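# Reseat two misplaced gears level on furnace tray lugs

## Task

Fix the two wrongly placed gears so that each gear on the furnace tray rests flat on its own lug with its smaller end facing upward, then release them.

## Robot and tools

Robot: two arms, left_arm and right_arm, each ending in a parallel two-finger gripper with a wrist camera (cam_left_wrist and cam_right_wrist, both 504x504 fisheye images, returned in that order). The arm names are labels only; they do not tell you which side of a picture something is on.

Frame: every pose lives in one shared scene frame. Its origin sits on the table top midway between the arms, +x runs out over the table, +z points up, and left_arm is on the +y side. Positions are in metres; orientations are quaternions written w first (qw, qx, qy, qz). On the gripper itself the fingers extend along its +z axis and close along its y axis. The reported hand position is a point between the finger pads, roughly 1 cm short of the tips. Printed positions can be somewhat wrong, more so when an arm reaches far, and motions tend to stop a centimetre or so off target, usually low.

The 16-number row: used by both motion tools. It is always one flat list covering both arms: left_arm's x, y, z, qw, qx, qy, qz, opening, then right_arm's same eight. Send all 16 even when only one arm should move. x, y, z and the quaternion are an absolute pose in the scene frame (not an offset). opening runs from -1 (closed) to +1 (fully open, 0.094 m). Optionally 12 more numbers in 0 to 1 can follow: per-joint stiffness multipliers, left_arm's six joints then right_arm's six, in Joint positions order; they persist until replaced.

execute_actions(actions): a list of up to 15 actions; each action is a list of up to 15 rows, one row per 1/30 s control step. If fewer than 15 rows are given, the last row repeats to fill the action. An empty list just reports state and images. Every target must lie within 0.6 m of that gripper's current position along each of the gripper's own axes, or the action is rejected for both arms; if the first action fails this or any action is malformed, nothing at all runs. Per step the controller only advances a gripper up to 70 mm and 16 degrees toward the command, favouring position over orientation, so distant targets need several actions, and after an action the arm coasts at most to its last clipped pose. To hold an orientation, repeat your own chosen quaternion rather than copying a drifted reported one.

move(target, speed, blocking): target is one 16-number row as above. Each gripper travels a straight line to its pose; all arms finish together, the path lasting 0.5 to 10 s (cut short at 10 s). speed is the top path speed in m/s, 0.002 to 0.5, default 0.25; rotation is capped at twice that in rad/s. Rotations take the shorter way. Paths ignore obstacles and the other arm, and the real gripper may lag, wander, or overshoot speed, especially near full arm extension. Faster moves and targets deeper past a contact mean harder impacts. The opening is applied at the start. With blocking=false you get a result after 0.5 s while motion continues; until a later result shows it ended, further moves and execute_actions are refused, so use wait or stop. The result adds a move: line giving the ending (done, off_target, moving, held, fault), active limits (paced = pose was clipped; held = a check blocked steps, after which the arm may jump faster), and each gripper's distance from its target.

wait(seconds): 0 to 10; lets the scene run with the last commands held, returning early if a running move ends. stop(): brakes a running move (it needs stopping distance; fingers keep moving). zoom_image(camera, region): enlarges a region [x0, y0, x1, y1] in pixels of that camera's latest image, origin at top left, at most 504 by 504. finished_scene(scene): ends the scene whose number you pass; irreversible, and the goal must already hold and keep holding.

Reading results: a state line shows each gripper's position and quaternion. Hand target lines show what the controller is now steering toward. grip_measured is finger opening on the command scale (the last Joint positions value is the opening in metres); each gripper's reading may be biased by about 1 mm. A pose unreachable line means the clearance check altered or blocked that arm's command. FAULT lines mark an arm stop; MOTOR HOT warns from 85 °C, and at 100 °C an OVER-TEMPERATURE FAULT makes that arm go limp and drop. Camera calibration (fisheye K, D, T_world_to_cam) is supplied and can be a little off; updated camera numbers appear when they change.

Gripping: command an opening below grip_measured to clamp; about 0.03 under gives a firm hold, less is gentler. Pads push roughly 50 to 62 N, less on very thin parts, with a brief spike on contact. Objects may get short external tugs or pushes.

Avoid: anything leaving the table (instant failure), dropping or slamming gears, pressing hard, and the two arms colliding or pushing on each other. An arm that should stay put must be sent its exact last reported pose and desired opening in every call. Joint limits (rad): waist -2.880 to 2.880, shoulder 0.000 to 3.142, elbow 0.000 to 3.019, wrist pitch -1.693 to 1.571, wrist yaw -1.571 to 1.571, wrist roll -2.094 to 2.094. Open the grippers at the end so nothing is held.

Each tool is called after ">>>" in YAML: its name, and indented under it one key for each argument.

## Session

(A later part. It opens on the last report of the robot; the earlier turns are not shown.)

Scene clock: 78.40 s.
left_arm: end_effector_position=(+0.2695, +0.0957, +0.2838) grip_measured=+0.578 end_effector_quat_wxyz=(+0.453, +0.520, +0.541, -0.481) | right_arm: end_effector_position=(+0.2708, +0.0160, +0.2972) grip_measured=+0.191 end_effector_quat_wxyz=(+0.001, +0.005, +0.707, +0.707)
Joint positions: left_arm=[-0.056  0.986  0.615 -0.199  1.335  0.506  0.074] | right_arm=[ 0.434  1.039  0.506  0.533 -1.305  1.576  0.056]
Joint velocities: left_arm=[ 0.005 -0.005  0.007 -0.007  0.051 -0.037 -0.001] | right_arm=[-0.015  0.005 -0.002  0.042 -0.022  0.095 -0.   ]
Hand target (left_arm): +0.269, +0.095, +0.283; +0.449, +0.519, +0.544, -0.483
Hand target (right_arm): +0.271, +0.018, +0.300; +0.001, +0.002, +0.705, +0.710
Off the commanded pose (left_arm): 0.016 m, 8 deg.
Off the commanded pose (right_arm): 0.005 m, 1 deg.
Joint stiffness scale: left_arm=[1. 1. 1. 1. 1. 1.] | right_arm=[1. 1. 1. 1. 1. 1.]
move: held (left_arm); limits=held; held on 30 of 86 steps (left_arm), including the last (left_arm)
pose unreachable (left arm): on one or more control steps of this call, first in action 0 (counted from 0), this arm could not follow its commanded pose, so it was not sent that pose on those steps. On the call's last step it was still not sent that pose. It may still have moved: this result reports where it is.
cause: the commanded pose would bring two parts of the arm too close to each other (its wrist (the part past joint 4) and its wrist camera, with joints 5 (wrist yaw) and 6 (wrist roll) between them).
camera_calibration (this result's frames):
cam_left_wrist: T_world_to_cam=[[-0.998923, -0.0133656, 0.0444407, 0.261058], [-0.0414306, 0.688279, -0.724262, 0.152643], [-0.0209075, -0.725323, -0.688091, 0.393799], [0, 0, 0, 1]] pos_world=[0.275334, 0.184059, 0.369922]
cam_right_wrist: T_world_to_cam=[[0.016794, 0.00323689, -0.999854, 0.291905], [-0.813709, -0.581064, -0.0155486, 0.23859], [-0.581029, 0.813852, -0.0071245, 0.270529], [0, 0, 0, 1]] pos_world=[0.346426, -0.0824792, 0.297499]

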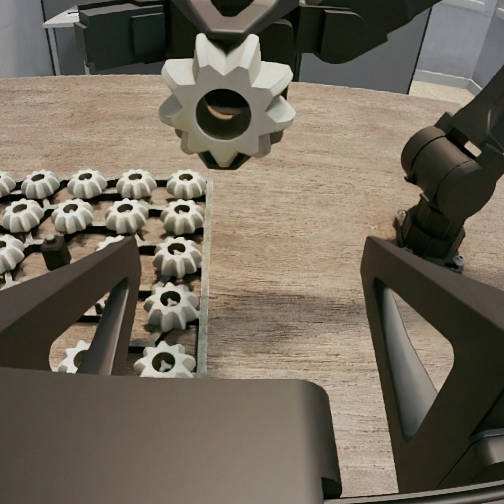

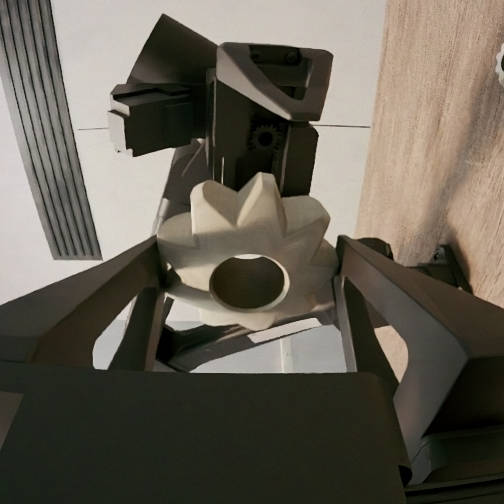

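>>> move:
  target: [0.2692,0.0640,0.2750,0.453,0.520,0.541,-0.481,0.58,0.2602,0.0469,0.2675,0.0,0.0,0.6782,0.7348,0.15]
  speed: 0.08

Scene clock: 83.63 s.
left_arm: end_effector_position=(+0.2675, +0.0661, +0.2795) grip_measured=+0.578 end_effector_quat_wxyz=(+0.453, +0.521, +0.541, -0.480) | right_arm: end_effector_position=(+0.2595, +0.0445, +0.2639) grip_measured=+0.191 end_effector_quat_wxyz=(-0.004, +0.004, +0.682, +0.731)
Joint positions: left_arm=[-0.157  1.006  0.588  0.004  1.245  0.348  0.074] | right_arm=[ 0.539  1.199  0.414  0.978 -1.2    1.762  0.056]
Joint velocities: left_arm=[ 0.005 -0.005  0.002 -0.002 -0.022 -0.022 -0.   ] | right_arm=[-0.005 -0.005  0.012  0.002 -0.007  0.022 -0.001]
Hand target (left_arm): +0.269, +0.064, +0.275; +0.452, +0.521, +0.541, -0.481
Hand target (right_arm): +0.260, +0.046, +0.269; -0.000, -0.000, +0.678, +0.735
Off the commanded pose (left_arm): 0.005 m, 0 deg.
Off the commanded pose (right_arm): 0.004 m, 1 deg.
Joint stiffness scale: left_arm=[1. 1. 1. 1. 1. 1.] | right_arm=[1. 1. 1. 1. 1. 1.]
move: done
camera_calibration (this result's frames):
cam_left_wrist: T_world_to_cam=[[-0.999091, -0.013283, 0.040515, 0.260015], [-0.03847, 0.69055, -0.72226, 0.168246], [-0.0183838, -0.723162, -0.690433, 0.369174], [0, 0, 0, 1]] pos_world=[0.273038, 0.154244, 0.365873]
cam_right_wrist: T_world_to_cam=[[0.010518, 0.0726093, -0.997305, 0.256574], [-0.80992, -0.584312, -0.0510829, 0.254029], [-0.586447, 0.808274, 0.0526619, 0.22643], [0, 0, 0, 1]] pos_world=[0.335834, -0.0532149, 0.256935]

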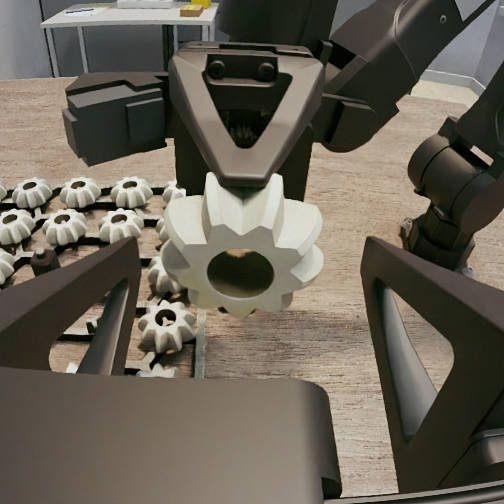

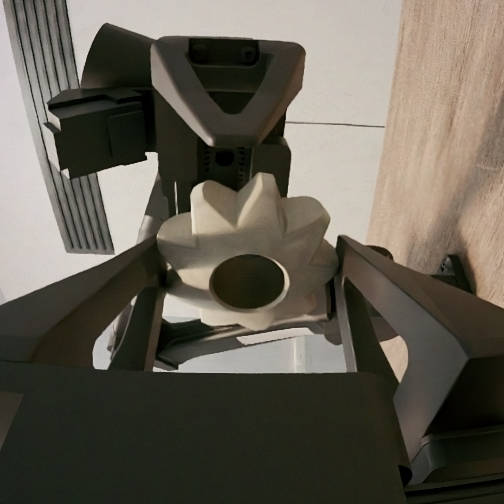

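>>> zoom_image:
  camera: "cam_left_wrist"
  region: [150, 160, 340, 330]

Region (150, 160, 340, 330) of cam_left_wrist's 504x504 image, scaled by 2.653, with more detail than that image has; it fills the top 451 rows of this view, and the rest is white.

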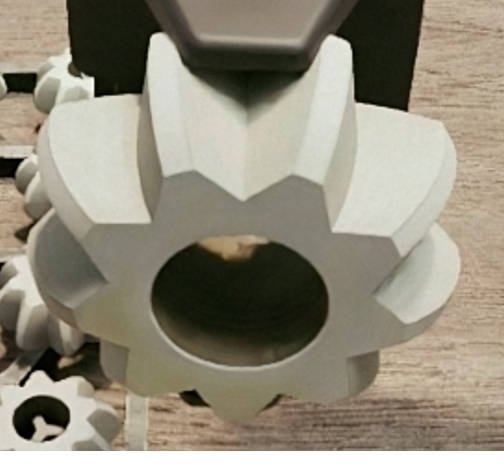

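>>> execute_actions:
  actions:
    - [[0.26924,0.06376,0.27481,0.453,0.520,0.541,-0.481,0.58,0.260,0.046,0.269,-0.0002,0.0002,0.6782,0.7348,0.15],[0.26934,0.06310,0.27427,0.453,0.520,0.541,-0.481,0.58,0.260,0.046,0.269,-0.0008,0.0008,0.6782,0.7348,0.15],[0.26950,0.06208,0.27344,0.453,0.520,0.541,-0.481,0.58,0.260,0.046,0.269,-0.0017,0.0016,0.6782,0.7348,0.15],[0.26970,0.06077,0.27239,0.453,0.520,0.541,-0.481,0.58,0.260,0.046,0.269,-0.0029,0.0027,0.6782,0.7348,0.15],[0.26993,0.05924,0.27115,0.453,0.520,0.541,-0.481,0.58,0.260,0.046,0.269,-0.0043,0.0040,0.6782,0.7348,0.15],[0.27019,0.05758,0.26980,0.453,0.520,0.541,-0.481,0.57,0.260,0.046,0.269,-0.0058,0.0054,0.6782,0.7348,0.15],[0.27045,0.05585,0.26840,0.453,0.520,0.541,-0.481,0.56,0.260,0.046,0.269,-0.0074,0.0068,0.6782,0.7348,0.15],[0.27072,0.05412,0.26700,0.453,0.520,0.541,-0.481,0.55,0.260,0.046,0.269,-0.0089,0.0082,0.6782,0.7348,0.15],[0.27097,0.05246,0.26565,0.453,0.520,0.541,-0.481,0.54,0.260,0.046,0.269,-0.0104,0.0096,0.6782,0.7348,0.15],[0.27121,0.05093,0.26441,0.453,0.520,0.541,-0.481,0.53,0.260,0.046,0.269,-0.0118,0.0109,0.6782,0.7348,0.15],[0.27141,0.04962,0.26336,0.453,0.520,0.541,-0.481,0.52,0.260,0.046,0.269,-0.0130,0.0120,0.6782,0.7348,0.15],[0.27156,0.04860,0.26253,0.453,0.520,0.541,-0.481,0.51,0.260,0.046,0.269,-0.0139,0.0129,0.6782,0.7348,0.15],[0.27166,0.04794,0.26200,0.453,0.520,0.541,-0.481,0.50,0.260,0.046,0.269,-0.0145,0.0134,0.6782,0.7348,0.15],[0.27170,0.04770,0.26180,0.453,0.520,0.541,-0.481,0.49,0.260,0.046,0.269,-0.0147,0.0136,0.6782,0.7348,0.15],[0.27170,0.04770,0.26180,0.453,0.520,0.541,-0.481,0.48,0.260,0.046,0.269,-0.0147,0.0136,0.6782,0.7348,0.15]]

>>> wait:
  seconds: 0.35

Scene clock: 85.53 s.
left_arm: end_effector_position=(+0.2705, +0.0510, +0.2651) grip_measured=+0.487 end_effector_quat_wxyz=(+0.453, +0.522, +0.542, -0.478) | right_arm: end_effector_position=(+0.2595, +0.0445, +0.2640) grip_measured=+0.191 end_effector_quat_wxyz=(-0.016, +0.015, +0.682, +0.731)
Joint positions: left_arm=[-0.202  1.056  0.57   0.111  1.2    0.307  0.07 ] | right_arm=[ 0.539  1.199  0.414  0.978 -1.2    1.794  0.056]
Joint velocities: left_arm=[-0.063  0.103 -0.032  0.139 -0.066 -0.125 -0.008] | right_arm=[ 0.015 -0.024  0.002 -0.017  0.007  0.037 -0.001]
Hand target (left_arm): +0.272, +0.048, +0.262; +0.452, +0.521, +0.541, -0.481
Hand target (right_arm): +0.260, +0.046, +0.269; -0.015, +0.014, +0.678, +0.734
Off the commanded pose (left_arm): 0.005 m, 0 deg.
Off the commanded pose (right_arm): 0.005 m, 1 deg.
Joint stiffness scale: left_arm=[1. 1. 1. 1. 1. 1.] | right_arm=[1. 1. 1. 1. 1. 1.]
camera_calibration (this result's frames):
cam_left_wrist: T_world_to_cam=[[-0.999137, -0.0143269, 0.0389988, 0.263901], [-0.0380345, 0.693147, -0.719792, 0.167554], [-0.0167195, -0.720654, -0.693093, 0.34845], [0, 0, 0, 1]] pos_world=[0.275872, 0.138753, 0.351821]
cam_right_wrist: T_world_to_cam=[[-0.020813, 0.07289, -0.997123, 0.264746], [-0.809821, -0.586103, -0.0259409, 0.247431], [-0.586308, 0.806951, 0.0712264, 0.221541], [0, 0, 0, 1]] pos_world=[0.335776, -0.0530497, 0.254624]

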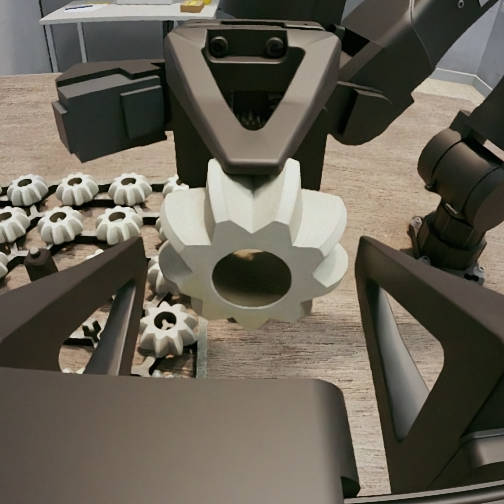

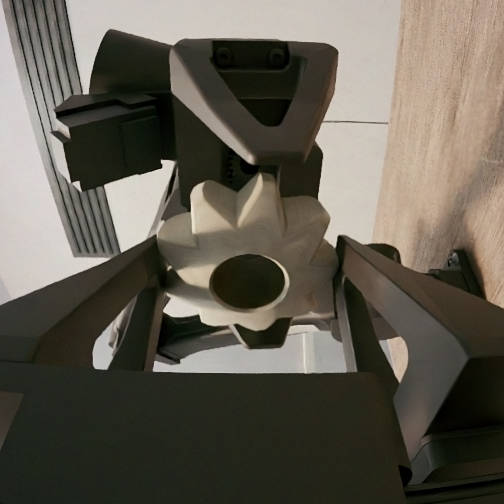

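Scene clock: 85.90 s.
left_arm: end_effector_position=(+0.2710, +0.0503, +0.2644) grip_measured=+0.482 end_effector_quat_wxyz=(+0.451, +0.520, +0.543, -0.480) | right_arm: end_effector_position=(+0.2595, +0.0445, +0.2640) grip_measured=+0.191 end_effector_quat_wxyz=(-0.018, +0.017, +0.682, +0.731)
Joint positions: left_arm=[-0.204  1.06   0.569  0.121  1.2    0.295  0.07 ] | right_arm=[ 0.539  1.199  0.414  0.978 -1.2    1.802  0.056]
Joint velocities: left_arm=[-0.005 -0.005  0.002 -0.002  0.022 -0.037 -0.002] | right_arm=[-0.005 -0.005 -0.017 -0.012 -0.007  0.051 -0.001]
Hand target (left_arm): +0.272, +0.048, +0.262; +0.452, +0.521, +0.541, -0.481
Hand target (right_arm): +0.260, +0.046, +0.269; -0.015, +0.014, +0.678, +0.734
Off the commanded pose (left_arm): 0.004 m, 0 deg.
Off the commanded pose (right_arm): 0.005 m, 1 deg.
Joint stiffness scale: left_arm=[1. 1. 1. 1. 1. 1.] | right_arm=[1. 1. 1. 1. 1. 1.]
wait: 0.37 s; at rest by 0.17 s
camera_calibration (this result's frames):
cam_left_wrist: T_world_to_cam=[[-0.998813, -0.0150196, 0.0463433, 0.262373], [-0.0438322, 0.692227, -0.720347, 0.169292], [-0.0212608, -0.721523, -0.692064, 0.348446], [0, 0, 0, 1]] pos_world=[0.27689, 0.138164, 0.350937]
cam_right_wrist: T_world_to_cam=[[-0.0280588, 0.0728824, -0.996946, 0.26658], [-0.809692, -0.586511, -0.0200887, 0.245871], [-0.586184, 0.806655, 0.075469, 0.220402], [0, 0, 0, 1]] pos_world=[0.335756, -0.0530112, 0.254072]

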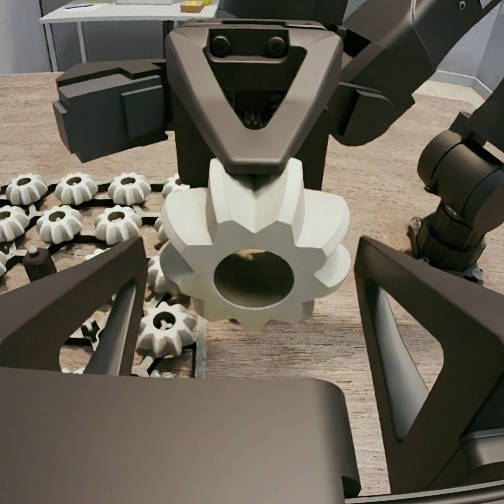

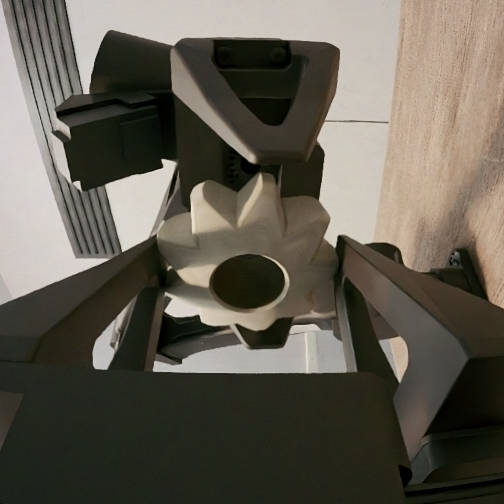

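>>> zoom_image:
  camera: "cam_left_wrist"
  region: [130, 150, 380, 340]

>>> zoom_image:
  camera: "cam_right_wrist"
  region: [150, 120, 360, 360]

Region (130, 150, 380, 340) of cam_left_wrist's 504x504 image, scaled by 2.016, with more detail than that image has; it fills the top 383 rows of this view, and the rest is white.

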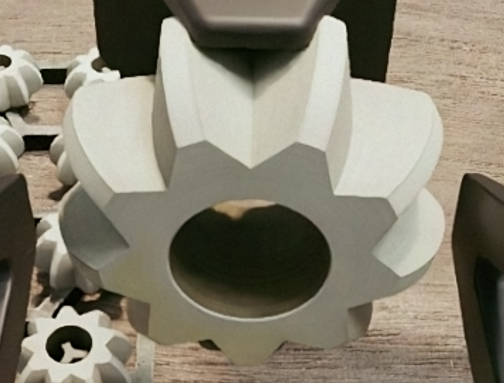

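Region (150, 120, 360, 360) of cam_right_wrist's 504x504 image, scaled by 2.100, with more detail than that image has; it fills the left 441 columns of this view, and the rest is white.

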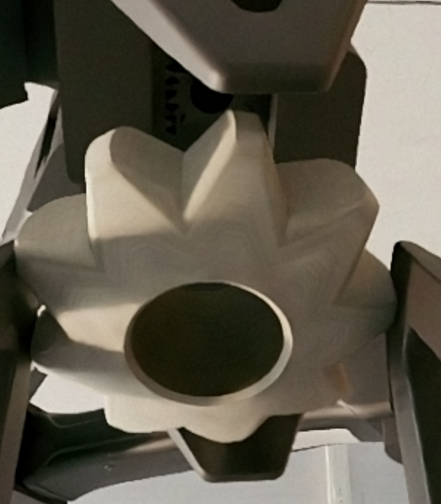

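>>> execute_actions:
  actions:
    - [[0.27166,0.04760,0.26193,0.4533,0.5202,0.5406,-0.4809,0.465,0.260,0.046,0.269,-0.0147,0.0136,0.6782,0.7348,0.15],[0.27154,0.04733,0.26229,0.4541,0.5209,0.5395,-0.4807,0.445,0.260,0.046,0.269,-0.0147,0.0136,0.6782,0.7348,0.15],[0.27138,0.04695,0.26279,0.4552,0.5218,0.5380,-0.4804,0.425,0.260,0.046,0.269,-0.0147,0.0136,0.6782,0.7348,0.15],[0.27122,0.04655,0.26331,0.4563,0.5227,0.5365,-0.4800,0.405,0.260,0.046,0.269,-0.0147,0.0136,0.6782,0.7348,0.15],[0.27106,0.04617,0.26381,0.4574,0.5236,0.5350,-0.4797,0.385,0.260,0.046,0.269,-0.0147,0.0136,0.6782,0.7348,0.15],[0.27094,0.04590,0.26417,0.4582,0.5243,0.5339,-0.4795,0.365,0.260,0.046,0.269,-0.0147,0.0136,0.6782,0.7348,0.15],[0.27090,0.04580,0.26430,0.4585,0.5245,0.5335,-0.4794,0.345,0.260,0.046,0.269,-0.0147,0.0136,0.6782,0.7348,0.15],[0.27090,0.04580,0.26430,0.4585,0.5245,0.5335,-0.4794,0.32,0.260,0.046,0.269,-0.0147,0.0136,0.6782,0.7348,0.15],[0.27090,0.04580,0.26430,0.4585,0.5245,0.5335,-0.4794,0.295,0.260,0.046,0.269,-0.0147,0.0136,0.6782,0.7348,0.15],[0.27090,0.04580,0.26430,0.4585,0.5245,0.5335,-0.4794,0.27,0.260,0.046,0.269,-0.0147,0.0136,0.6782,0.7348,0.15],[0.27090,0.04580,0.26430,0.4585,0.5245,0.5335,-0.4794,0.245,0.260,0.046,0.269,-0.0147,0.0136,0.6782,0.7348,0.15],[0.27090,0.04580,0.26430,0.4585,0.5245,0.5335,-0.4794,0.222,0.260,0.046,0.269,-0.0147,0.0136,0.6782,0.7348,0.15],[0.27090,0.04580,0.26430,0.4585,0.5245,0.5335,-0.4794,0.20,0.260,0.046,0.269,-0.0147,0.0136,0.6782,0.7348,0.15],[0.27090,0.04580,0.26430,0.4585,0.5245,0.5335,-0.4794,0.178,0.260,0.046,0.269,-0.0147,0.0136,0.6782,0.7348,0.15],[0.27090,0.04580,0.26430,0.4585,0.5245,0.5335,-0.4794,0.155,0.260,0.046,0.269,-0.0147,0.0136,0.6782,0.7348,0.15]]

>>> execute_actions:
  actions: []

Scene clock: 88.63 s.
left_arm: end_effector_position=(+0.2707, +0.0487, +0.2668) grip_measured=+0.193 end_effector_quat_wxyz=(+0.457, +0.523, +0.537, -0.479) | right_arm: end_effector_position=(+0.2600, +0.0445, +0.2641) grip_measured=+0.191 end_effector_quat_wxyz=(-0.018, +0.019, +0.682, +0.731)
Joint positions: left_arm=[-0.208  1.06   0.569  0.14   1.2    0.292  0.056] | right_arm=[ 0.539  1.199  0.414  0.978 -1.197  1.803  0.056]
Joint velocities: left_arm=[ 0.005 -0.005 -0.012  0.002  0.051 -0.007 -0.001] | right_arm=[-0.024 -0.005  0.002 -0.002  0.007  0.022 -0.001]
Hand target (left_arm): +0.271, +0.046, +0.264; +0.458, +0.525, +0.534, -0.479
Hand target (right_arm): +0.260, +0.046, +0.269; -0.015, +0.014, +0.678, +0.735
Off the commanded pose (left_arm): 0.004 m, 1 deg.
Off the commanded pose (right_arm): 0.005 m, 1 deg.
Joint stiffness scale: left_arm=[1. 1. 1. 1. 1. 1.] | right_arm=[1. 1. 1. 1. 1. 1.]
camera_calibration (this result's frames):
cam_left_wrist: T_world_to_cam=[[-0.999476, -0.0108583, 0.0304972, 0.266159], [-0.0296097, 0.687449, -0.725629, 0.169903], [-0.0130861, -0.726152, -0.68741, 0.345838], [0, 0, 0, 1]] pos_world=[0.275576, 0.137221, 0.352902]
cam_right_wrist: T_world_to_cam=[[-0.0299555, 0.0734358, -0.99685, 0.267118], [-0.811189, -0.584486, -0.0186814, 0.246162], [-0.584017, 0.808074, 0.0770789, 0.219614], [0, 0, 0, 1]] pos_world=[0.335943, -0.0532023, 0.253948]

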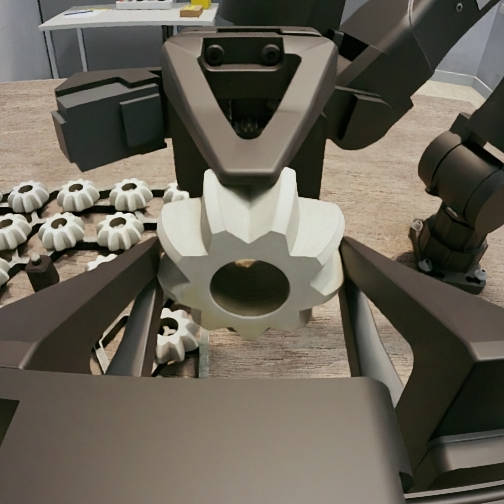

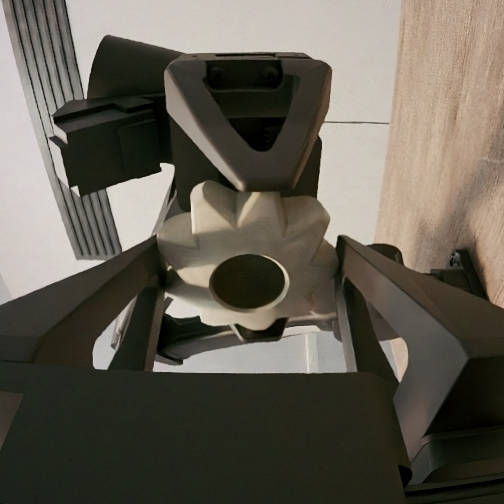

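Scene clock: 88.63 s.
left_arm: end_effector_position=(+0.2707, +0.0487, +0.2668) grip_measured=+0.193 end_effector_quat_wxyz=(+0.457, +0.523, +0.537, -0.479) | right_arm: end_effector_position=(+0.2600, +0.0445, +0.2641) grip_measured=+0.191 end_effector_quat_wxyz=(-0.018, +0.019, +0.682, +0.731)
Joint positions: left_arm=[-0.208  1.06   0.569  0.14   1.2    0.292  0.056] | right_arm=[ 0.539  1.199  0.414  0.978 -1.197  1.803  0.056]
Joint velocities: left_arm=[ 0.005 -0.005 -0.012  0.002  0.051 -0.007 -0.001] | right_arm=[-0.024 -0.005  0.002 -0.002  0.007  0.022 -0.001]
Hand target (left_arm): +0.271, +0.046, +0.264; +0.458, +0.525, +0.534, -0.479
Hand target (right_arm): +0.260, +0.046, +0.269; -0.015, +0.014, +0.678, +0.735
Off the commanded pose (left_arm): 0.004 m, 1 deg.
Off the commanded pose (right_arm): 0.005 m, 1 deg.
Joint stiffness scale: left_arm=[1. 1. 1. 1. 1. 1.] | right_arm=[1. 1. 1. 1. 1. 1.]
camera_calibration (this result's frames):
cam_left_wrist: T_world_to_cam=[[-0.999476, -0.0108583, 0.0304972, 0.266159], [-0.0296097, 0.687449, -0.725629, 0.169903], [-0.0130861, -0.726152, -0.68741, 0.345838], [0, 0, 0, 1]] pos_world=[0.275576, 0.137221, 0.352902]
cam_right_wrist: T_world_to_cam=[[-0.0299555, 0.0734358, -0.99685, 0.267118], [-0.811189, -0.584486, -0.0186814, 0.246162], [-0.584017, 0.808074, 0.0770789, 0.219614], [0, 0, 0, 1]] pos_world=[0.335943, -0.0532023, 0.253948]

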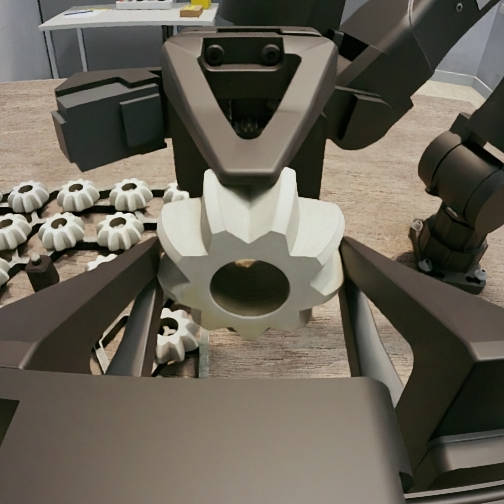

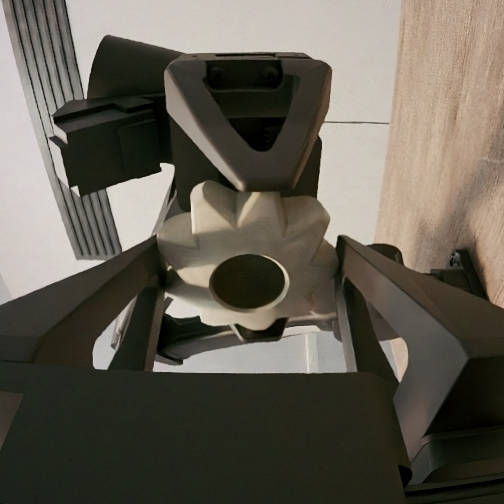

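>>> execute_actions:
  actions:
    - [[0.27090,0.04580,0.26430,0.4585,0.5245,0.5335,-0.4794,0.15,0.260,0.046,0.269,-0.0147,0.0136,0.6782,0.7348,0.185],[0.27090,0.04580,0.26430,0.4585,0.5245,0.5335,-0.4794,0.15,0.260,0.046,0.269,-0.0147,0.0136,0.6782,0.7348,0.225],[0.27090,0.04580,0.26430,0.4585,0.5245,0.5335,-0.4794,0.15,0.260,0.046,0.269,-0.0147,0.0136,0.6782,0.7348,0.27],[0.27090,0.04580,0.26430,0.4585,0.5245,0.5335,-0.4794,0.15,0.26112,0.04496,0.269,-0.0132,0.0150,0.6782,0.7348,0.32],[0.27090,0.04580,0.26430,0.4585,0.5245,0.5335,-0.4794,0.15,0.26278,0.04339,0.269,-0.0110,0.0170,0.6781,0.7349,0.37],[0.27090,0.04580,0.26430,0.4585,0.5245,0.5335,-0.4794,0.15,0.26498,0.04127,0.269,-0.0081,0.0197,0.6781,0.7349,0.42],[0.27090,0.04580,0.26430,0.4585,0.5245,0.5335,-0.4794,0.15,0.26771,0.03861,0.269,-0.0044,0.0231,0.6779,0.7349,0.46],[0.27090,0.04580,0.26430,0.4585,0.5245,0.5335,-0.4794,0.15,0.27122,0.03511,0.269,0.0004,0.0275,0.6778,0.7349,0.49],[0.27090,0.04580,0.26430,0.4585,0.5245,0.5335,-0.4794,0.15,0.27547,0.03074,0.269,0.0062,0.0329,0.6775,0.7349,0.5],[0.27090,0.04580,0.26430,0.4585,0.5245,0.5335,-0.4794,0.15,0.28018,0.02574,0.269,0.0129,0.0390,0.6772,0.7348,0.5],[0.27090,0.04580,0.26430,0.4585,0.5245,0.5335,-0.4794,0.15,0.28504,0.02037,0.269,0.0199,0.0455,0.6768,0.7347,0.5],[0.27090,0.04580,0.26430,0.4585,0.5245,0.5335,-0.4794,0.15,0.28955,0.01519,0.269,0.0265,0.0516,0.6764,0.7345,0.5],[0.27090,0.04580,0.26430,0.4585,0.5245,0.5335,-0.4794,0.15,0.29348,0.01053,0.269,0.0324,0.0570,0.6759,0.7342,0.5],[0.27090,0.04580,0.26430,0.4585,0.5245,0.5335,-0.4794,0.15,0.29663,0.00669,0.269,0.0371,0.0613,0.6756,0.7340,0.5],[0.27090,0.04580,0.26430,0.4585,0.5245,0.5335,-0.4794,0.15,0.29877,0.00402,0.269,0.0404,0.0644,0.6753,0.7338,0.5]]

Scene clock: 91.27 s.
left_arm: end_effector_position=(+0.2698, +0.0494, +0.2600) grip_measured=+0.193 end_effector_quat_wxyz=(+0.452, +0.520, +0.543, -0.480) | right_arm: end_effector_position=(+0.2896, +0.0133, +0.2649) grip_measured=+0.498 end_effector_quat_wxyz=(+0.026, +0.058, +0.678, +0.732)
Joint positions: left_arm=[-0.208  1.065  0.558  0.14   1.195  0.292  0.056] | right_arm=[ 0.431  1.199  0.414  0.982 -1.187  1.804  0.07 ]
Joint velocities: left_arm=[-0.005  0.015 -0.032 -0.002 -0.007 -0.007 -0.   ] | right_arm=[-0.523  0.015  0.002  0.037 -0.007  0.007 -0.001]
Hand target (left_arm): +0.271, +0.046, +0.264; +0.458, +0.525, +0.534, -0.479
Hand target (right_arm): +0.298, +0.005, +0.269; +0.040, +0.064, +0.675, +0.734
Off the commanded pose (left_arm): 0.006 m, 1 deg.
Off the commanded pose (right_arm): 0.014 m, 2 deg.
Joint stiffness scale: left_arm=[1. 1. 1. 1. 1. 1.] | right_arm=[1. 1. 1. 1. 1. 1.]
camera_calibration (this result's frames):
cam_left_wrist: T_world_to_cam=[[-0.998875, -0.0154543, 0.0448372, 0.261764], [-0.0430428, 0.692374, -0.720254, 0.166406], [-0.0199131, -0.721374, -0.69226, 0.344442], [0, 0, 0, 1]] pos_world=[0.275491, 0.137302, 0.346562]
cam_right_wrist: T_world_to_cam=[[-0.0186653, 0.0794155, -0.996667, 0.26773], [-0.874311, -0.484856, -0.02226, 0.26988], [-0.485008, 0.870981, 0.0784838, 0.232169], [0, 0, 0, 1]] pos_world=[0.353559, -0.0926237, 0.254623]

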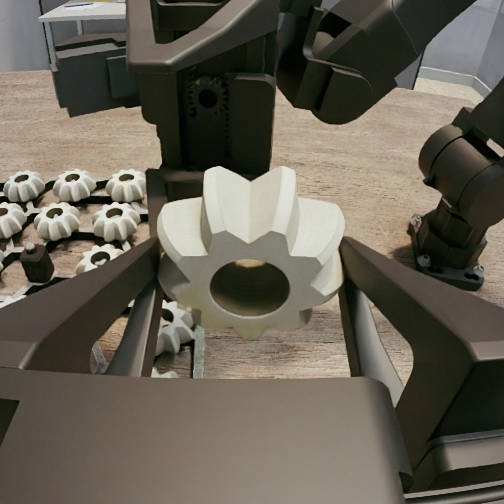

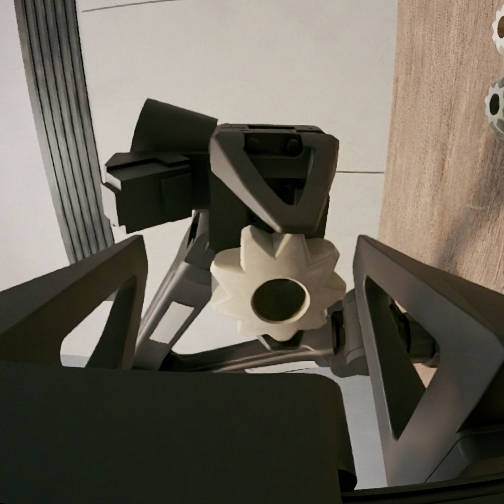

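>>> zoom_image:
  camera: "cam_left_wrist"
  region: [130, 150, 380, 350]

>>> zoom_image:
  camera: "cam_left_wrist"
  region: [192, 235, 312, 335]

Region (130, 150, 380, 350) of cam_left_wrist's 504x504 image, scaled by 2.016, with more detail than that image has; it fills the top 403 rows of this view, and the rest is white.

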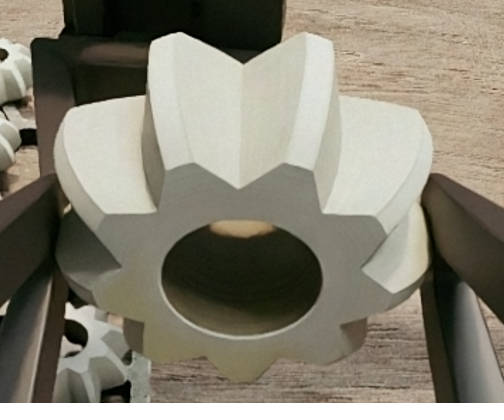

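Region (192, 235, 312, 335) of cam_left_wrist's 504x504 image, scaled by 4.200, with more detail than that image has.

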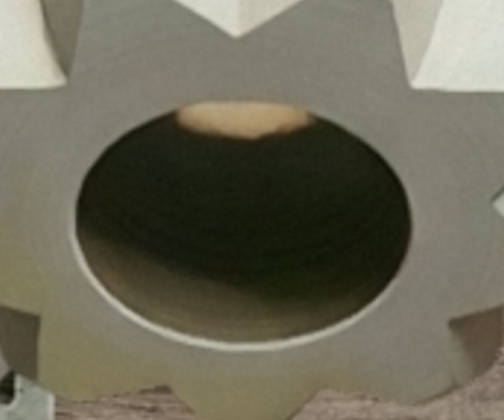

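>>> move:
  target: [0.4260,-0.0923,0.093,0.0214,0.3584,0.9333,-0.0010,0.15,0.3781,-0.2822,0.269,0.3229,0.3222,0.5969,0.6602,0.5]
  speed: 0.45

Scene clock: 97.37 s.
left_arm: end_effector_position=(+0.4134, -0.0778, +0.0561) grip_measured=+0.193 end_effector_quat_wxyz=(-0.007, +0.352, +0.936, +0.003) | right_arm: end_effector_position=(+0.3684, -0.2690, +0.2533) grip_measured=+0.498 end_effector_quat_wxyz=(+0.304, +0.338, +0.592, +0.666)
Joint positions: left_arm=[-0.608  1.987  1.591 -1.19  -0.    -0.043  0.056] | right_arm=[-0.346  1.193  0.373  0.992 -1.14   1.819  0.07 ]
Joint velocities: left_arm=[ 0.005  0.005 -0.002 -0.002  0.051 -0.022  0.002] | right_arm=[-0.015 -0.015  0.002 -0.002  0.022  0.051 -0.   ]
Hand target (left_arm): +0.428, -0.095, +0.087; +0.021, +0.349, +0.937, -0.008
Hand target (right_arm): +0.380, -0.278, +0.269; +0.323, +0.322, +0.593, +0.663
Off the commanded pose (left_arm): 0.042 m, 3 deg.
Off the commanded pose (right_arm): 0.023 m, 3 deg.
Joint stiffness scale: left_arm=[1. 1. 1. 1. 1. 1.] | right_arm=[1. 1. 1. 1. 1. 1.]
move: off_target (left_arm, right_arm)
camera_calibration (this result's frames):
cam_left_wrist: T_world_to_cam=[[-0.661135, -0.750051, -0.0179934, 0.219112], [-0.605136, 0.518915, 0.603769, 0.258441], [-0.443521, 0.410062, -0.796956, 0.383423], [0, 0, 0, 1]] pos_world=[0.471311, -0.12699, 0.153475]
cam_right_wrist: T_world_to_cam=[[0.0207109, 0.0993861, -0.994833, 0.270445], [-0.950574, 0.310295, 0.0112097, 0.435217], [0.309806, 0.945431, 0.1009, 0.23867], [0, 0, 0, 1]] pos_world=[0.334163, -0.387571, 0.240088]

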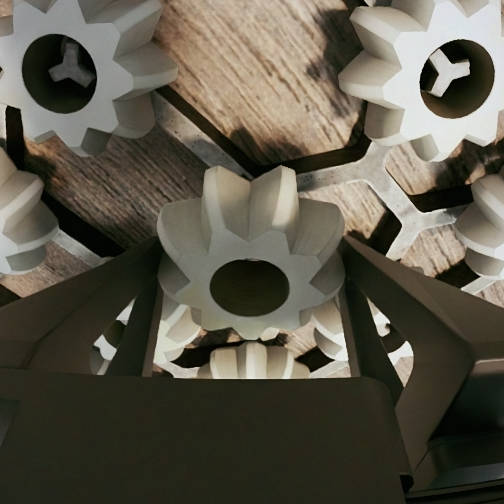

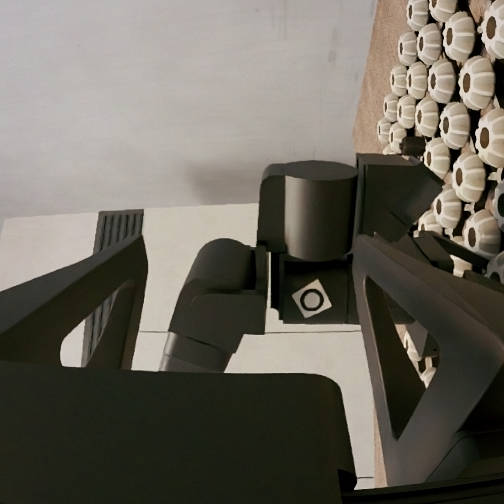

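>>> execute_actions:
  actions: []

Scene clock: 98.50 s.
left_arm: end_effector_position=(+0.4134, -0.0778, +0.0561) grip_measured=+0.193 end_effector_quat_wxyz=(-0.007, +0.351, +0.936, +0.003) | right_arm: end_effector_position=(+0.3684, -0.2690, +0.2533) grip_measured=+0.498 end_effector_quat_wxyz=(+0.304, +0.338, +0.592, +0.666)
Joint positions: left_arm=[-0.608  1.987  1.591 -1.19  -0.    -0.045  0.056] | right_arm=[-0.346  1.193  0.373  0.992 -1.14   1.819  0.07 ]
Joint velocities: left_arm=[-0.005 -0.005  0.002 -0.002 -0.037 -0.022 -0.002] | right_arm=[-0.005 -0.015  0.022 -0.017  0.007 -0.051 -0.002]
Hand target (left_arm): +0.428, -0.095, +0.087; +0.021, +0.349, +0.937, -0.008
Hand target (right_arm): +0.380, -0.278, +0.269; +0.323, +0.322, +0.593, +0.663
Off the commanded pose (left_arm): 0.042 m, 3 deg.
Off the commanded pose (right_arm): 0.023 m, 3 deg.
Joint stiffness scale: left_arm=[1. 1. 1. 1. 1. 1.] | right_arm=[1. 1. 1. 1. 1. 1.]
camera_calibration (this result's frames):
cam_left_wrist: T_world_to_cam=[[-0.659703, -0.75131, -0.0180234, 0.218424], [-0.606137, 0.517747, 0.603768, 0.258764], [-0.444285, 0.409232, -0.796956, 0.383674], [0, 0, 0, 1]] pos_world=[0.471403, -0.126882, 0.153475]
cam_right_wrist: T_world_to_cam=[[0.0207109, 0.0993861, -0.994833, 0.270445], [-0.950574, 0.310295, 0.0112097, 0.435217], [0.309806, 0.945431, 0.1009, 0.23867], [0, 0, 0, 1]] pos_world=[0.334163, -0.387571, 0.240088]

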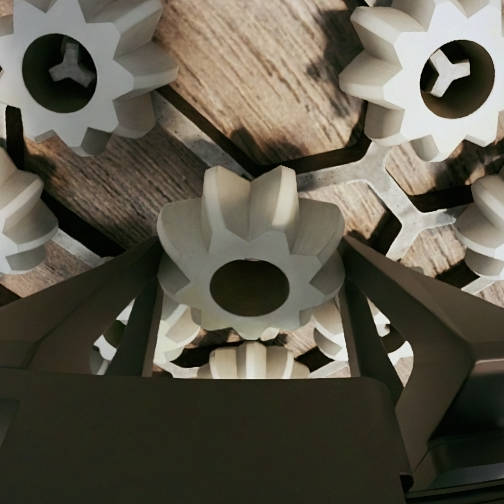

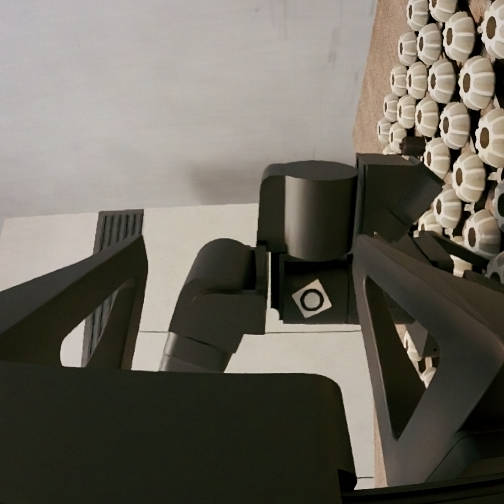

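>>> zoom_image:
  camera: "cam_left_wrist"
  region: [20, 20, 120, 120]

>>> zoom_image:
  camera: "cam_left_wrist"
  region: [404, 25, 504, 125]

>>> zoom_image:
  camera: "cam_left_wrist"
  region: [190, 230, 310, 350]

Region (20, 20, 120, 120) of cam_left_wrist's 504x504 image, scaled by 5.040, with more detail than that image has.

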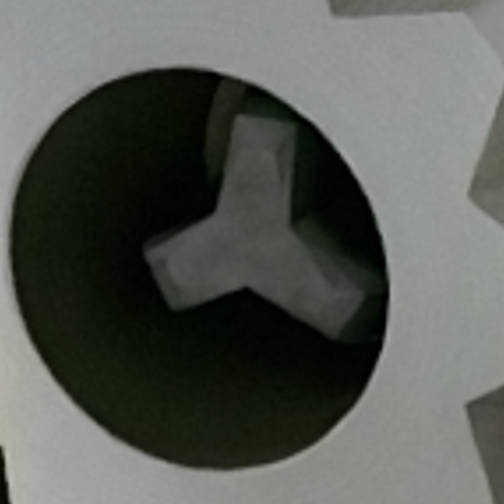

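Region (404, 25, 504, 125) of cam_left_wrist's 504x504 image, scaled by 5.040, with more detail than that image has.

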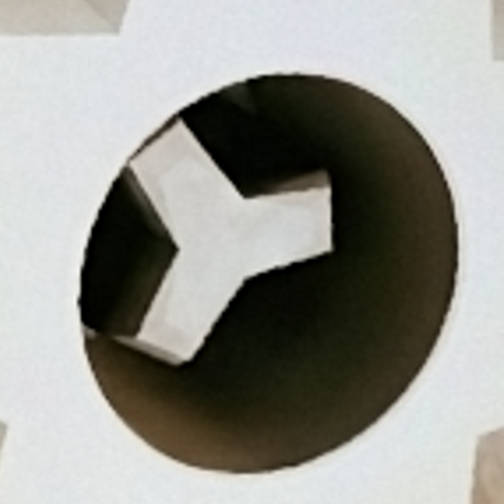

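Region (190, 230, 310, 350) of cam_left_wrist's 504x504 image, scaled by 4.200, with more detail than that image has.

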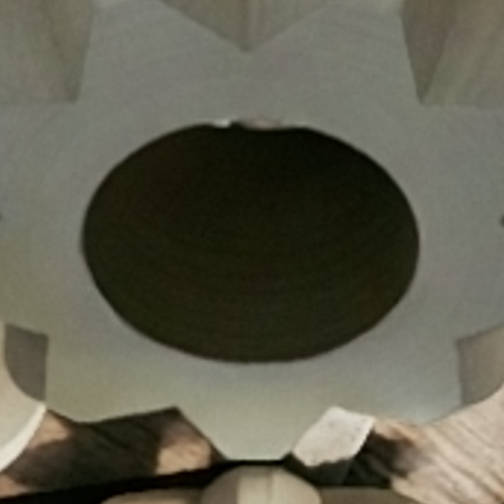

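>>> execute_actions:
  actions:
    - [[0.42749,-0.09507,0.08583,0.02109,0.34933,0.93688,-0.00804,0.15,0.380,-0.278,0.269,0.323,0.322,0.593,0.663,0.5],[0.42673,-0.09518,0.08408,0.02123,0.34983,0.9367,-0.0081,0.15,0.380,-0.278,0.269,0.323,0.322,0.593,0.663,0.5],[0.42596,-0.09528,0.08232,0.02136,0.35032,0.93652,-0.00816,0.15,0.380,-0.278,0.269,0.323,0.322,0.593,0.663,0.5],[0.4252,-0.09539,0.08057,0.0215,0.35082,0.93634,-0.00822,0.15,0.380,-0.278,0.269,0.323,0.322,0.593,0.663,0.5],[0.42445,-0.09551,0.07852,0.02149,0.35131,0.93616,-0.00822,0.15,0.380,-0.278,0.269,0.323,0.322,0.593,0.663,0.5],[0.4237,-0.09563,0.07635,0.02144,0.35181,0.93598,-0.0082,0.15,0.380,-0.278,0.269,0.323,0.322,0.593,0.663,0.5],[0.42323,-0.09574,0.0746,0.02125,0.35214,0.93586,-0.00812,0.15,0.380,-0.278,0.269,0.323,0.322,0.593,0.663,0.5],[0.42301,-0.09581,0.07331,0.02097,0.3523,0.9358,-0.008,0.15,0.380,-0.278,0.269,0.323,0.322,0.593,0.663,0.5],[0.42306,-0.09585,0.07255,0.02061,0.3523,0.9358,-0.00784,0.15,0.380,-0.278,0.269,0.323,0.322,0.593,0.663,0.5],[0.4231,-0.09589,0.07179,0.02025,0.3523,0.9358,-0.00769,0.15,0.380,-0.278,0.269,0.323,0.322,0.593,0.663,0.5],[0.42314,-0.09593,0.07103,0.01989,0.3523,0.9358,-0.00753,0.15,0.380,-0.278,0.269,0.323,0.322,0.593,0.663,0.5],[0.42318,-0.09597,0.07033,0.01956,0.3523,0.9358,-0.00739,0.15,0.380,-0.278,0.269,0.323,0.322,0.593,0.663,0.5],[0.42321,-0.096,0.06986,0.01934,0.3523,0.9358,-0.00729,0.15,0.380,-0.278,0.269,0.323,0.322,0.593,0.663,0.5],[0.42322,-0.09601,0.06957,0.01921,0.3523,0.9358,-0.00723,0.15,0.380,-0.278,0.269,0.323,0.322,0.593,0.663,0.5],[0.42323,-0.09602,0.06945,0.01915,0.3523,0.9358,-0.00721,0.15,0.380,-0.278,0.269,0.323,0.322,0.593,0.663,0.5]]

Scene clock: 104.80 s.
left_arm: end_effector_position=(+0.4124, -0.0788, +0.0561) grip_measured=+0.193 end_effector_quat_wxyz=(-0.007, +0.352, +0.936, +0.003) | right_arm: end_effector_position=(+0.3684, -0.2690, +0.2533) grip_measured=+0.498 end_effector_quat_wxyz=(+0.304, +0.338, +0.592, +0.666)
Joint positions: left_arm=[-0.611  1.987  1.591 -1.19  -0.    -0.045  0.056] | right_arm=[-0.346  1.193  0.373  0.992 -1.14   1.819  0.07 ]
Joint velocities: left_arm=[-0.005 -0.005  0.012  0.007  0.007 -0.007 -0.001] | right_arm=[ 0.005 -0.024 -0.002 -0.012 -0.007  0.007 -0.   ]
Hand target (left_arm): +0.423, -0.095, +0.070; +0.019, +0.353, +0.936, -0.008
Hand target (right_arm): +0.379, -0.278, +0.269; +0.323, +0.322, +0.593, +0.663
Off the commanded pose (left_arm): 0.024 m, 3 deg.
Off the commanded pose (right_arm): 0.021 m, 3 deg.
Joint stiffness scale: left_arm=[1. 1. 1. 1. 1. 1.] | right_arm=[1. 1. 1. 1. 1. 1.]
camera_calibration (this result's frames):
cam_left_wrist: T_world_to_cam=[[-0.661421, -0.749798, -0.0180234, 0.217913], [-0.604951, 0.519133, 0.603768, 0.258324], [-0.443348, 0.410248, -0.796956, 0.383352], [0, 0, 0, 1]] pos_world=[0.470364, -0.127983, 0.153475]
cam_right_wrist: T_world_to_cam=[[0.0207109, 0.0993861, -0.994833, 0.270445], [-0.950574, 0.310295, 0.0112097, 0.435217], [0.309806, 0.945431, 0.1009, 0.23867], [0, 0, 0, 1]] pos_world=[0.334163, -0.387571, 0.240088]

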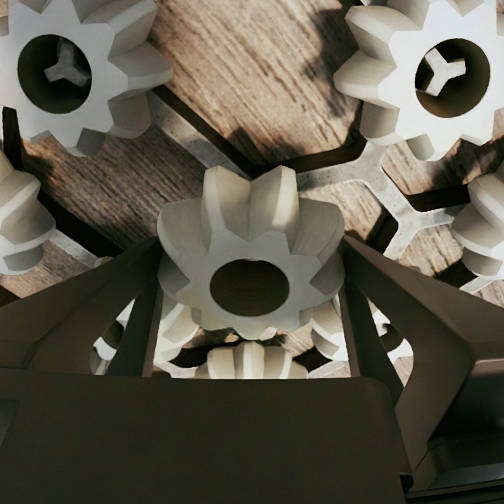

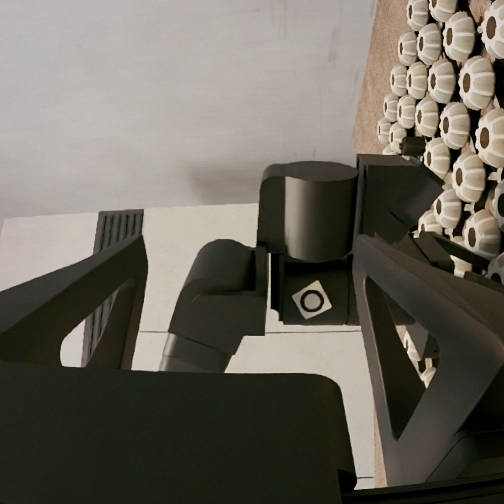

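>>> execute_actions:
  actions: []

Scene clock: 105.00 s.
left_arm: end_effector_position=(+0.4123, -0.0790, +0.0561) grip_measured=+0.193 end_effector_quat_wxyz=(-0.007, +0.352, +0.936, +0.003) | right_arm: end_effector_position=(+0.3684, -0.2690, +0.2533) grip_measured=+0.498 end_effector_quat_wxyz=(+0.304, +0.338, +0.592, +0.666)
Joint positions: left_arm=[-0.611  1.987  1.591 -1.19  -0.    -0.045  0.056] | right_arm=[-0.346  1.193  0.373  0.992 -1.14   1.819  0.07 ]
Joint velocities: left_arm=[ 0.005 -0.015  0.002  0.002 -0.051  0.022 -0.   ] | right_arm=[-0.005 -0.005 -0.002  0.002 -0.022 -0.037  0.   ]
Hand target (left_arm): +0.423, -0.095, +0.070; +0.019, +0.353, +0.936, -0.008
Hand target (right_arm): +0.379, -0.278, +0.269; +0.323, +0.322, +0.593, +0.663
Off the commanded pose (left_arm): 0.024 m, 3 deg.
Off the commanded pose (right_arm): 0.021 m, 3 deg.
Joint stiffness scale: left_arm=[1. 1. 1. 1. 1. 1.] | right_arm=[1. 1. 1. 1. 1. 1.]
camera_calibration (this result's frames):
cam_left_wrist: T_world_to_cam=[[-0.661707, -0.749546, -0.0180234, 0.217828], [-0.604752, 0.519364, 0.603768, 0.25825], [-0.443191, 0.410417, -0.796956, 0.383299], [0, 0, 0, 1]] pos_world=[0.47019, -0.128166, 0.153475]
cam_right_wrist: T_world_to_cam=[[0.0207109, 0.0993861, -0.994833, 0.270445], [-0.950574, 0.310295, 0.0112097, 0.435217], [0.309806, 0.945431, 0.1009, 0.23867], [0, 0, 0, 1]] pos_world=[0.334163, -0.387571, 0.240088]

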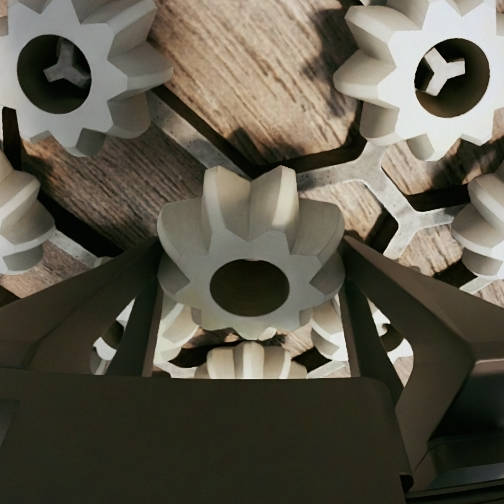

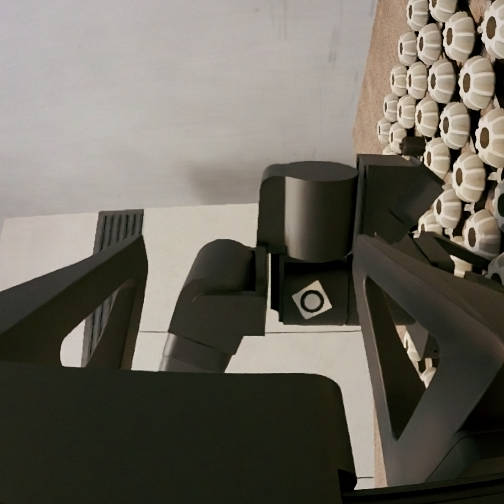

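>>> execute_actions:
  actions:
    - [[0.4235,-0.0956,0.06829,0.01851,0.3523,0.9358,-0.00693,0.15,0.380,-0.278,0.269,0.323,0.322,0.593,0.663,0.5],[0.4235,-0.0956,0.06689,0.01774,0.3523,0.9358,-0.0066,0.15,0.380,-0.278,0.269,0.323,0.322,0.593,0.663,0.5],[0.4236,-0.0957,0.06538,0.0169,0.3523,0.9358,-0.00624,0.15,0.380,-0.278,0.269,0.323,0.322,0.593,0.663,0.5],[0.4236,-0.0957,0.06386,0.01607,0.3523,0.9358,-0.00588,0.15,0.380,-0.278,0.269,0.323,0.322,0.593,0.663,0.5],[0.4236,-0.0957,0.06235,0.01523,0.3523,0.9358,-0.00551,0.15,0.380,-0.278,0.269,0.323,0.322,0.593,0.663,0.5],[0.4236,-0.0957,0.06084,0.0144,0.3523,0.9358,-0.00515,0.15,0.380,-0.278,0.269,0.323,0.322,0.593,0.663,0.5],[0.4236,-0.0957,0.05932,0.01356,0.3523,0.9358,-0.00479,0.15,0.380,-0.278,0.269,0.323,0.322,0.593,0.663,0.5],[0.4236,-0.0957,0.05781,0.01273,0.3523,0.9358,-0.00443,0.15,0.380,-0.278,0.269,0.323,0.322,0.593,0.663,0.5],[0.4236,-0.0957,0.0563,0.0119,0.3523,0.9358,-0.00407,0.15,0.380,-0.278,0.269,0.323,0.322,0.593,0.663,0.5],[0.4236,-0.0957,0.05478,0.01106,0.3523,0.9358,-0.00371,0.15,0.380,-0.278,0.269,0.323,0.322,0.593,0.663,0.5],[0.4236,-0.0957,0.05327,0.01023,0.3523,0.9358,-0.00335,0.15,0.380,-0.278,0.269,0.323,0.322,0.593,0.663,0.5],[0.4236,-0.0957,0.05199,0.00952,0.3523,0.9358,-0.00304,0.15,0.380,-0.278,0.269,0.323,0.322,0.593,0.663,0.5],[0.4236,-0.0957,0.05083,0.00888,0.3523,0.9358,-0.00276,0.15,0.380,-0.278,0.269,0.323,0.322,0.593,0.663,0.5],[0.4236,-0.0957,0.05001,0.00843,0.3523,0.9358,-0.00257,0.15,0.380,-0.278,0.269,0.323,0.322,0.593,0.663,0.5],[0.4236,-0.0957,0.04966,0.00824,0.3523,0.9358,-0.00248,0.15,0.380,-0.278,0.269,0.323,0.322,0.593,0.663,0.5]]

>>> execute_actions:
  actions: []

Scene clock: 107.57 s.
left_arm: end_effector_position=(+0.4129, -0.0796, +0.0446) grip_measured=+0.193 end_effector_quat_wxyz=(-0.012, +0.352, +0.936, +0.005) | right_arm: end_effector_position=(+0.3684, -0.2690, +0.2533) grip_measured=+0.498 end_effector_quat_wxyz=(+0.304, +0.338, +0.592, +0.666)
Joint positions: left_arm=[-0.611  2.007  1.591 -1.18  -0.    -0.045  0.056] | right_arm=[-0.346  1.193  0.373  0.992 -1.14   1.819  0.07 ]
Joint velocities: left_arm=[-0.005  0.103 -0.002 -0.007 -0.022 -0.066 -0.   ] | right_arm=[-0.015  0.005 -0.032 -0.017 -0.051 -0.066 -0.001]
Hand target (left_arm): +0.423, -0.095, +0.050; +0.008, +0.353, +0.936, -0.003
Hand target (right_arm): +0.379, -0.278, +0.269; +0.323, +0.322, +0.593, +0.663
Off the commanded pose (left_arm): 0.020 m, 2 deg.
Off the commanded pose (right_arm): 0.021 m, 3 deg.
Joint stiffness scale: left_arm=[1. 1. 1. 1. 1. 1.] | right_arm=[1. 1. 1. 1. 1. 1.]
camera_calibration (this result's frames):
cam_left_wrist: T_world_to_cam=[[-0.661838, -0.749421, -0.0184264, 0.217666], [-0.6004, 0.515194, 0.611633, 0.263414], [-0.448877, 0.415865, -0.790927, 0.377229], [0, 0, 0, 1]] pos_world=[0.471543, -0.129462, 0.141258]
cam_right_wrist: T_world_to_cam=[[0.0207109, 0.0993861, -0.994833, 0.270445], [-0.950574, 0.310295, 0.0112097, 0.435217], [0.309806, 0.945431, 0.1009, 0.23867], [0, 0, 0, 1]] pos_world=[0.334163, -0.387571, 0.240088]

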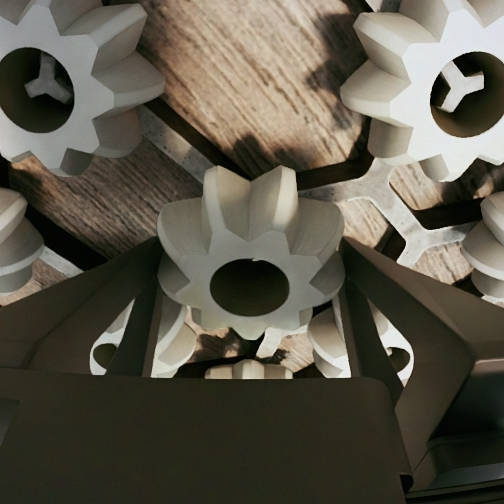

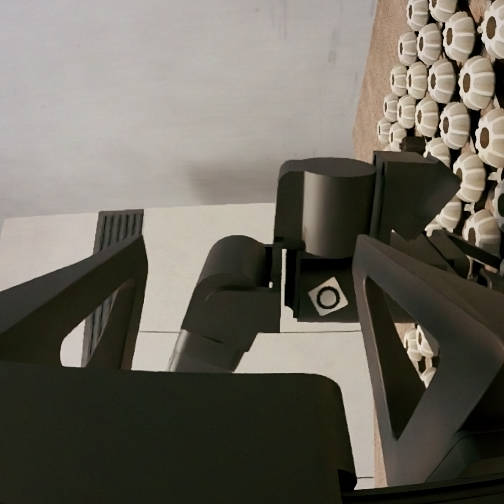

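Scene clock: 107.57 s.
left_arm: end_effector_position=(+0.4129, -0.0796, +0.0446) grip_measured=+0.193 end_effector_quat_wxyz=(-0.012, +0.352, +0.936, +0.005) | right_arm: end_effector_position=(+0.3684, -0.2690, +0.2533) grip_measured=+0.498 end_effector_quat_wxyz=(+0.304, +0.338, +0.592, +0.666)
Joint positions: left_arm=[-0.611  2.007  1.591 -1.18  -0.    -0.045  0.056] | right_arm=[-0.346  1.193  0.373  0.992 -1.14   1.819  0.07 ]
Joint velocities: left_arm=[-0.005  0.103 -0.002 -0.007 -0.022 -0.066 -0.   ] | right_arm=[-0.015  0.005 -0.032 -0.017 -0.051 -0.066 -0.001]
Hand target (left_arm): +0.423, -0.095, +0.050; +0.008, +0.353, +0.936, -0.003
Hand target (right_arm): +0.379, -0.278, +0.269; +0.323, +0.322, +0.593, +0.663
Off the commanded pose (left_arm): 0.020 m, 2 deg.
Off the commanded pose (right_arm): 0.021 m, 3 deg.
Joint stiffness scale: left_arm=[1. 1. 1. 1. 1. 1.] | right_arm=[1. 1. 1. 1. 1. 1.]
camera_calibration (this result's frames):
cam_left_wrist: T_world_to_cam=[[-0.661838, -0.749421, -0.0184264, 0.217666], [-0.6004, 0.515194, 0.611633, 0.263414], [-0.448877, 0.415865, -0.790927, 0.377229], [0, 0, 0, 1]] pos_world=[0.471543, -0.129462, 0.141258]
cam_right_wrist: T_world_to_cam=[[0.0207109, 0.0993861, -0.994833, 0.270445], [-0.950574, 0.310295, 0.0112097, 0.435217], [0.309806, 0.945431, 0.1009, 0.23867], [0, 0, 0, 1]] pos_world=[0.334163, -0.387571, 0.240088]

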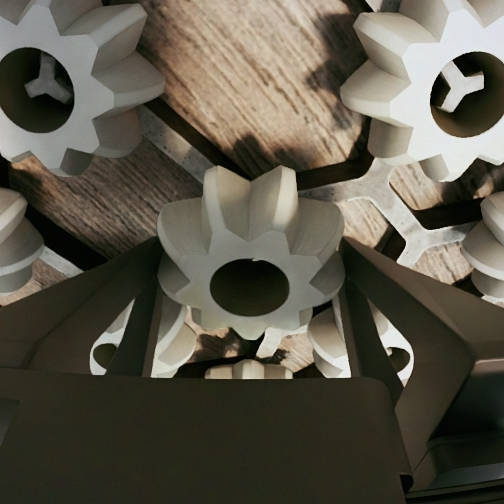

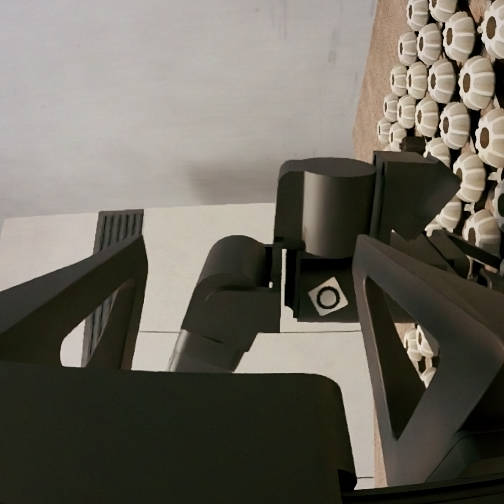

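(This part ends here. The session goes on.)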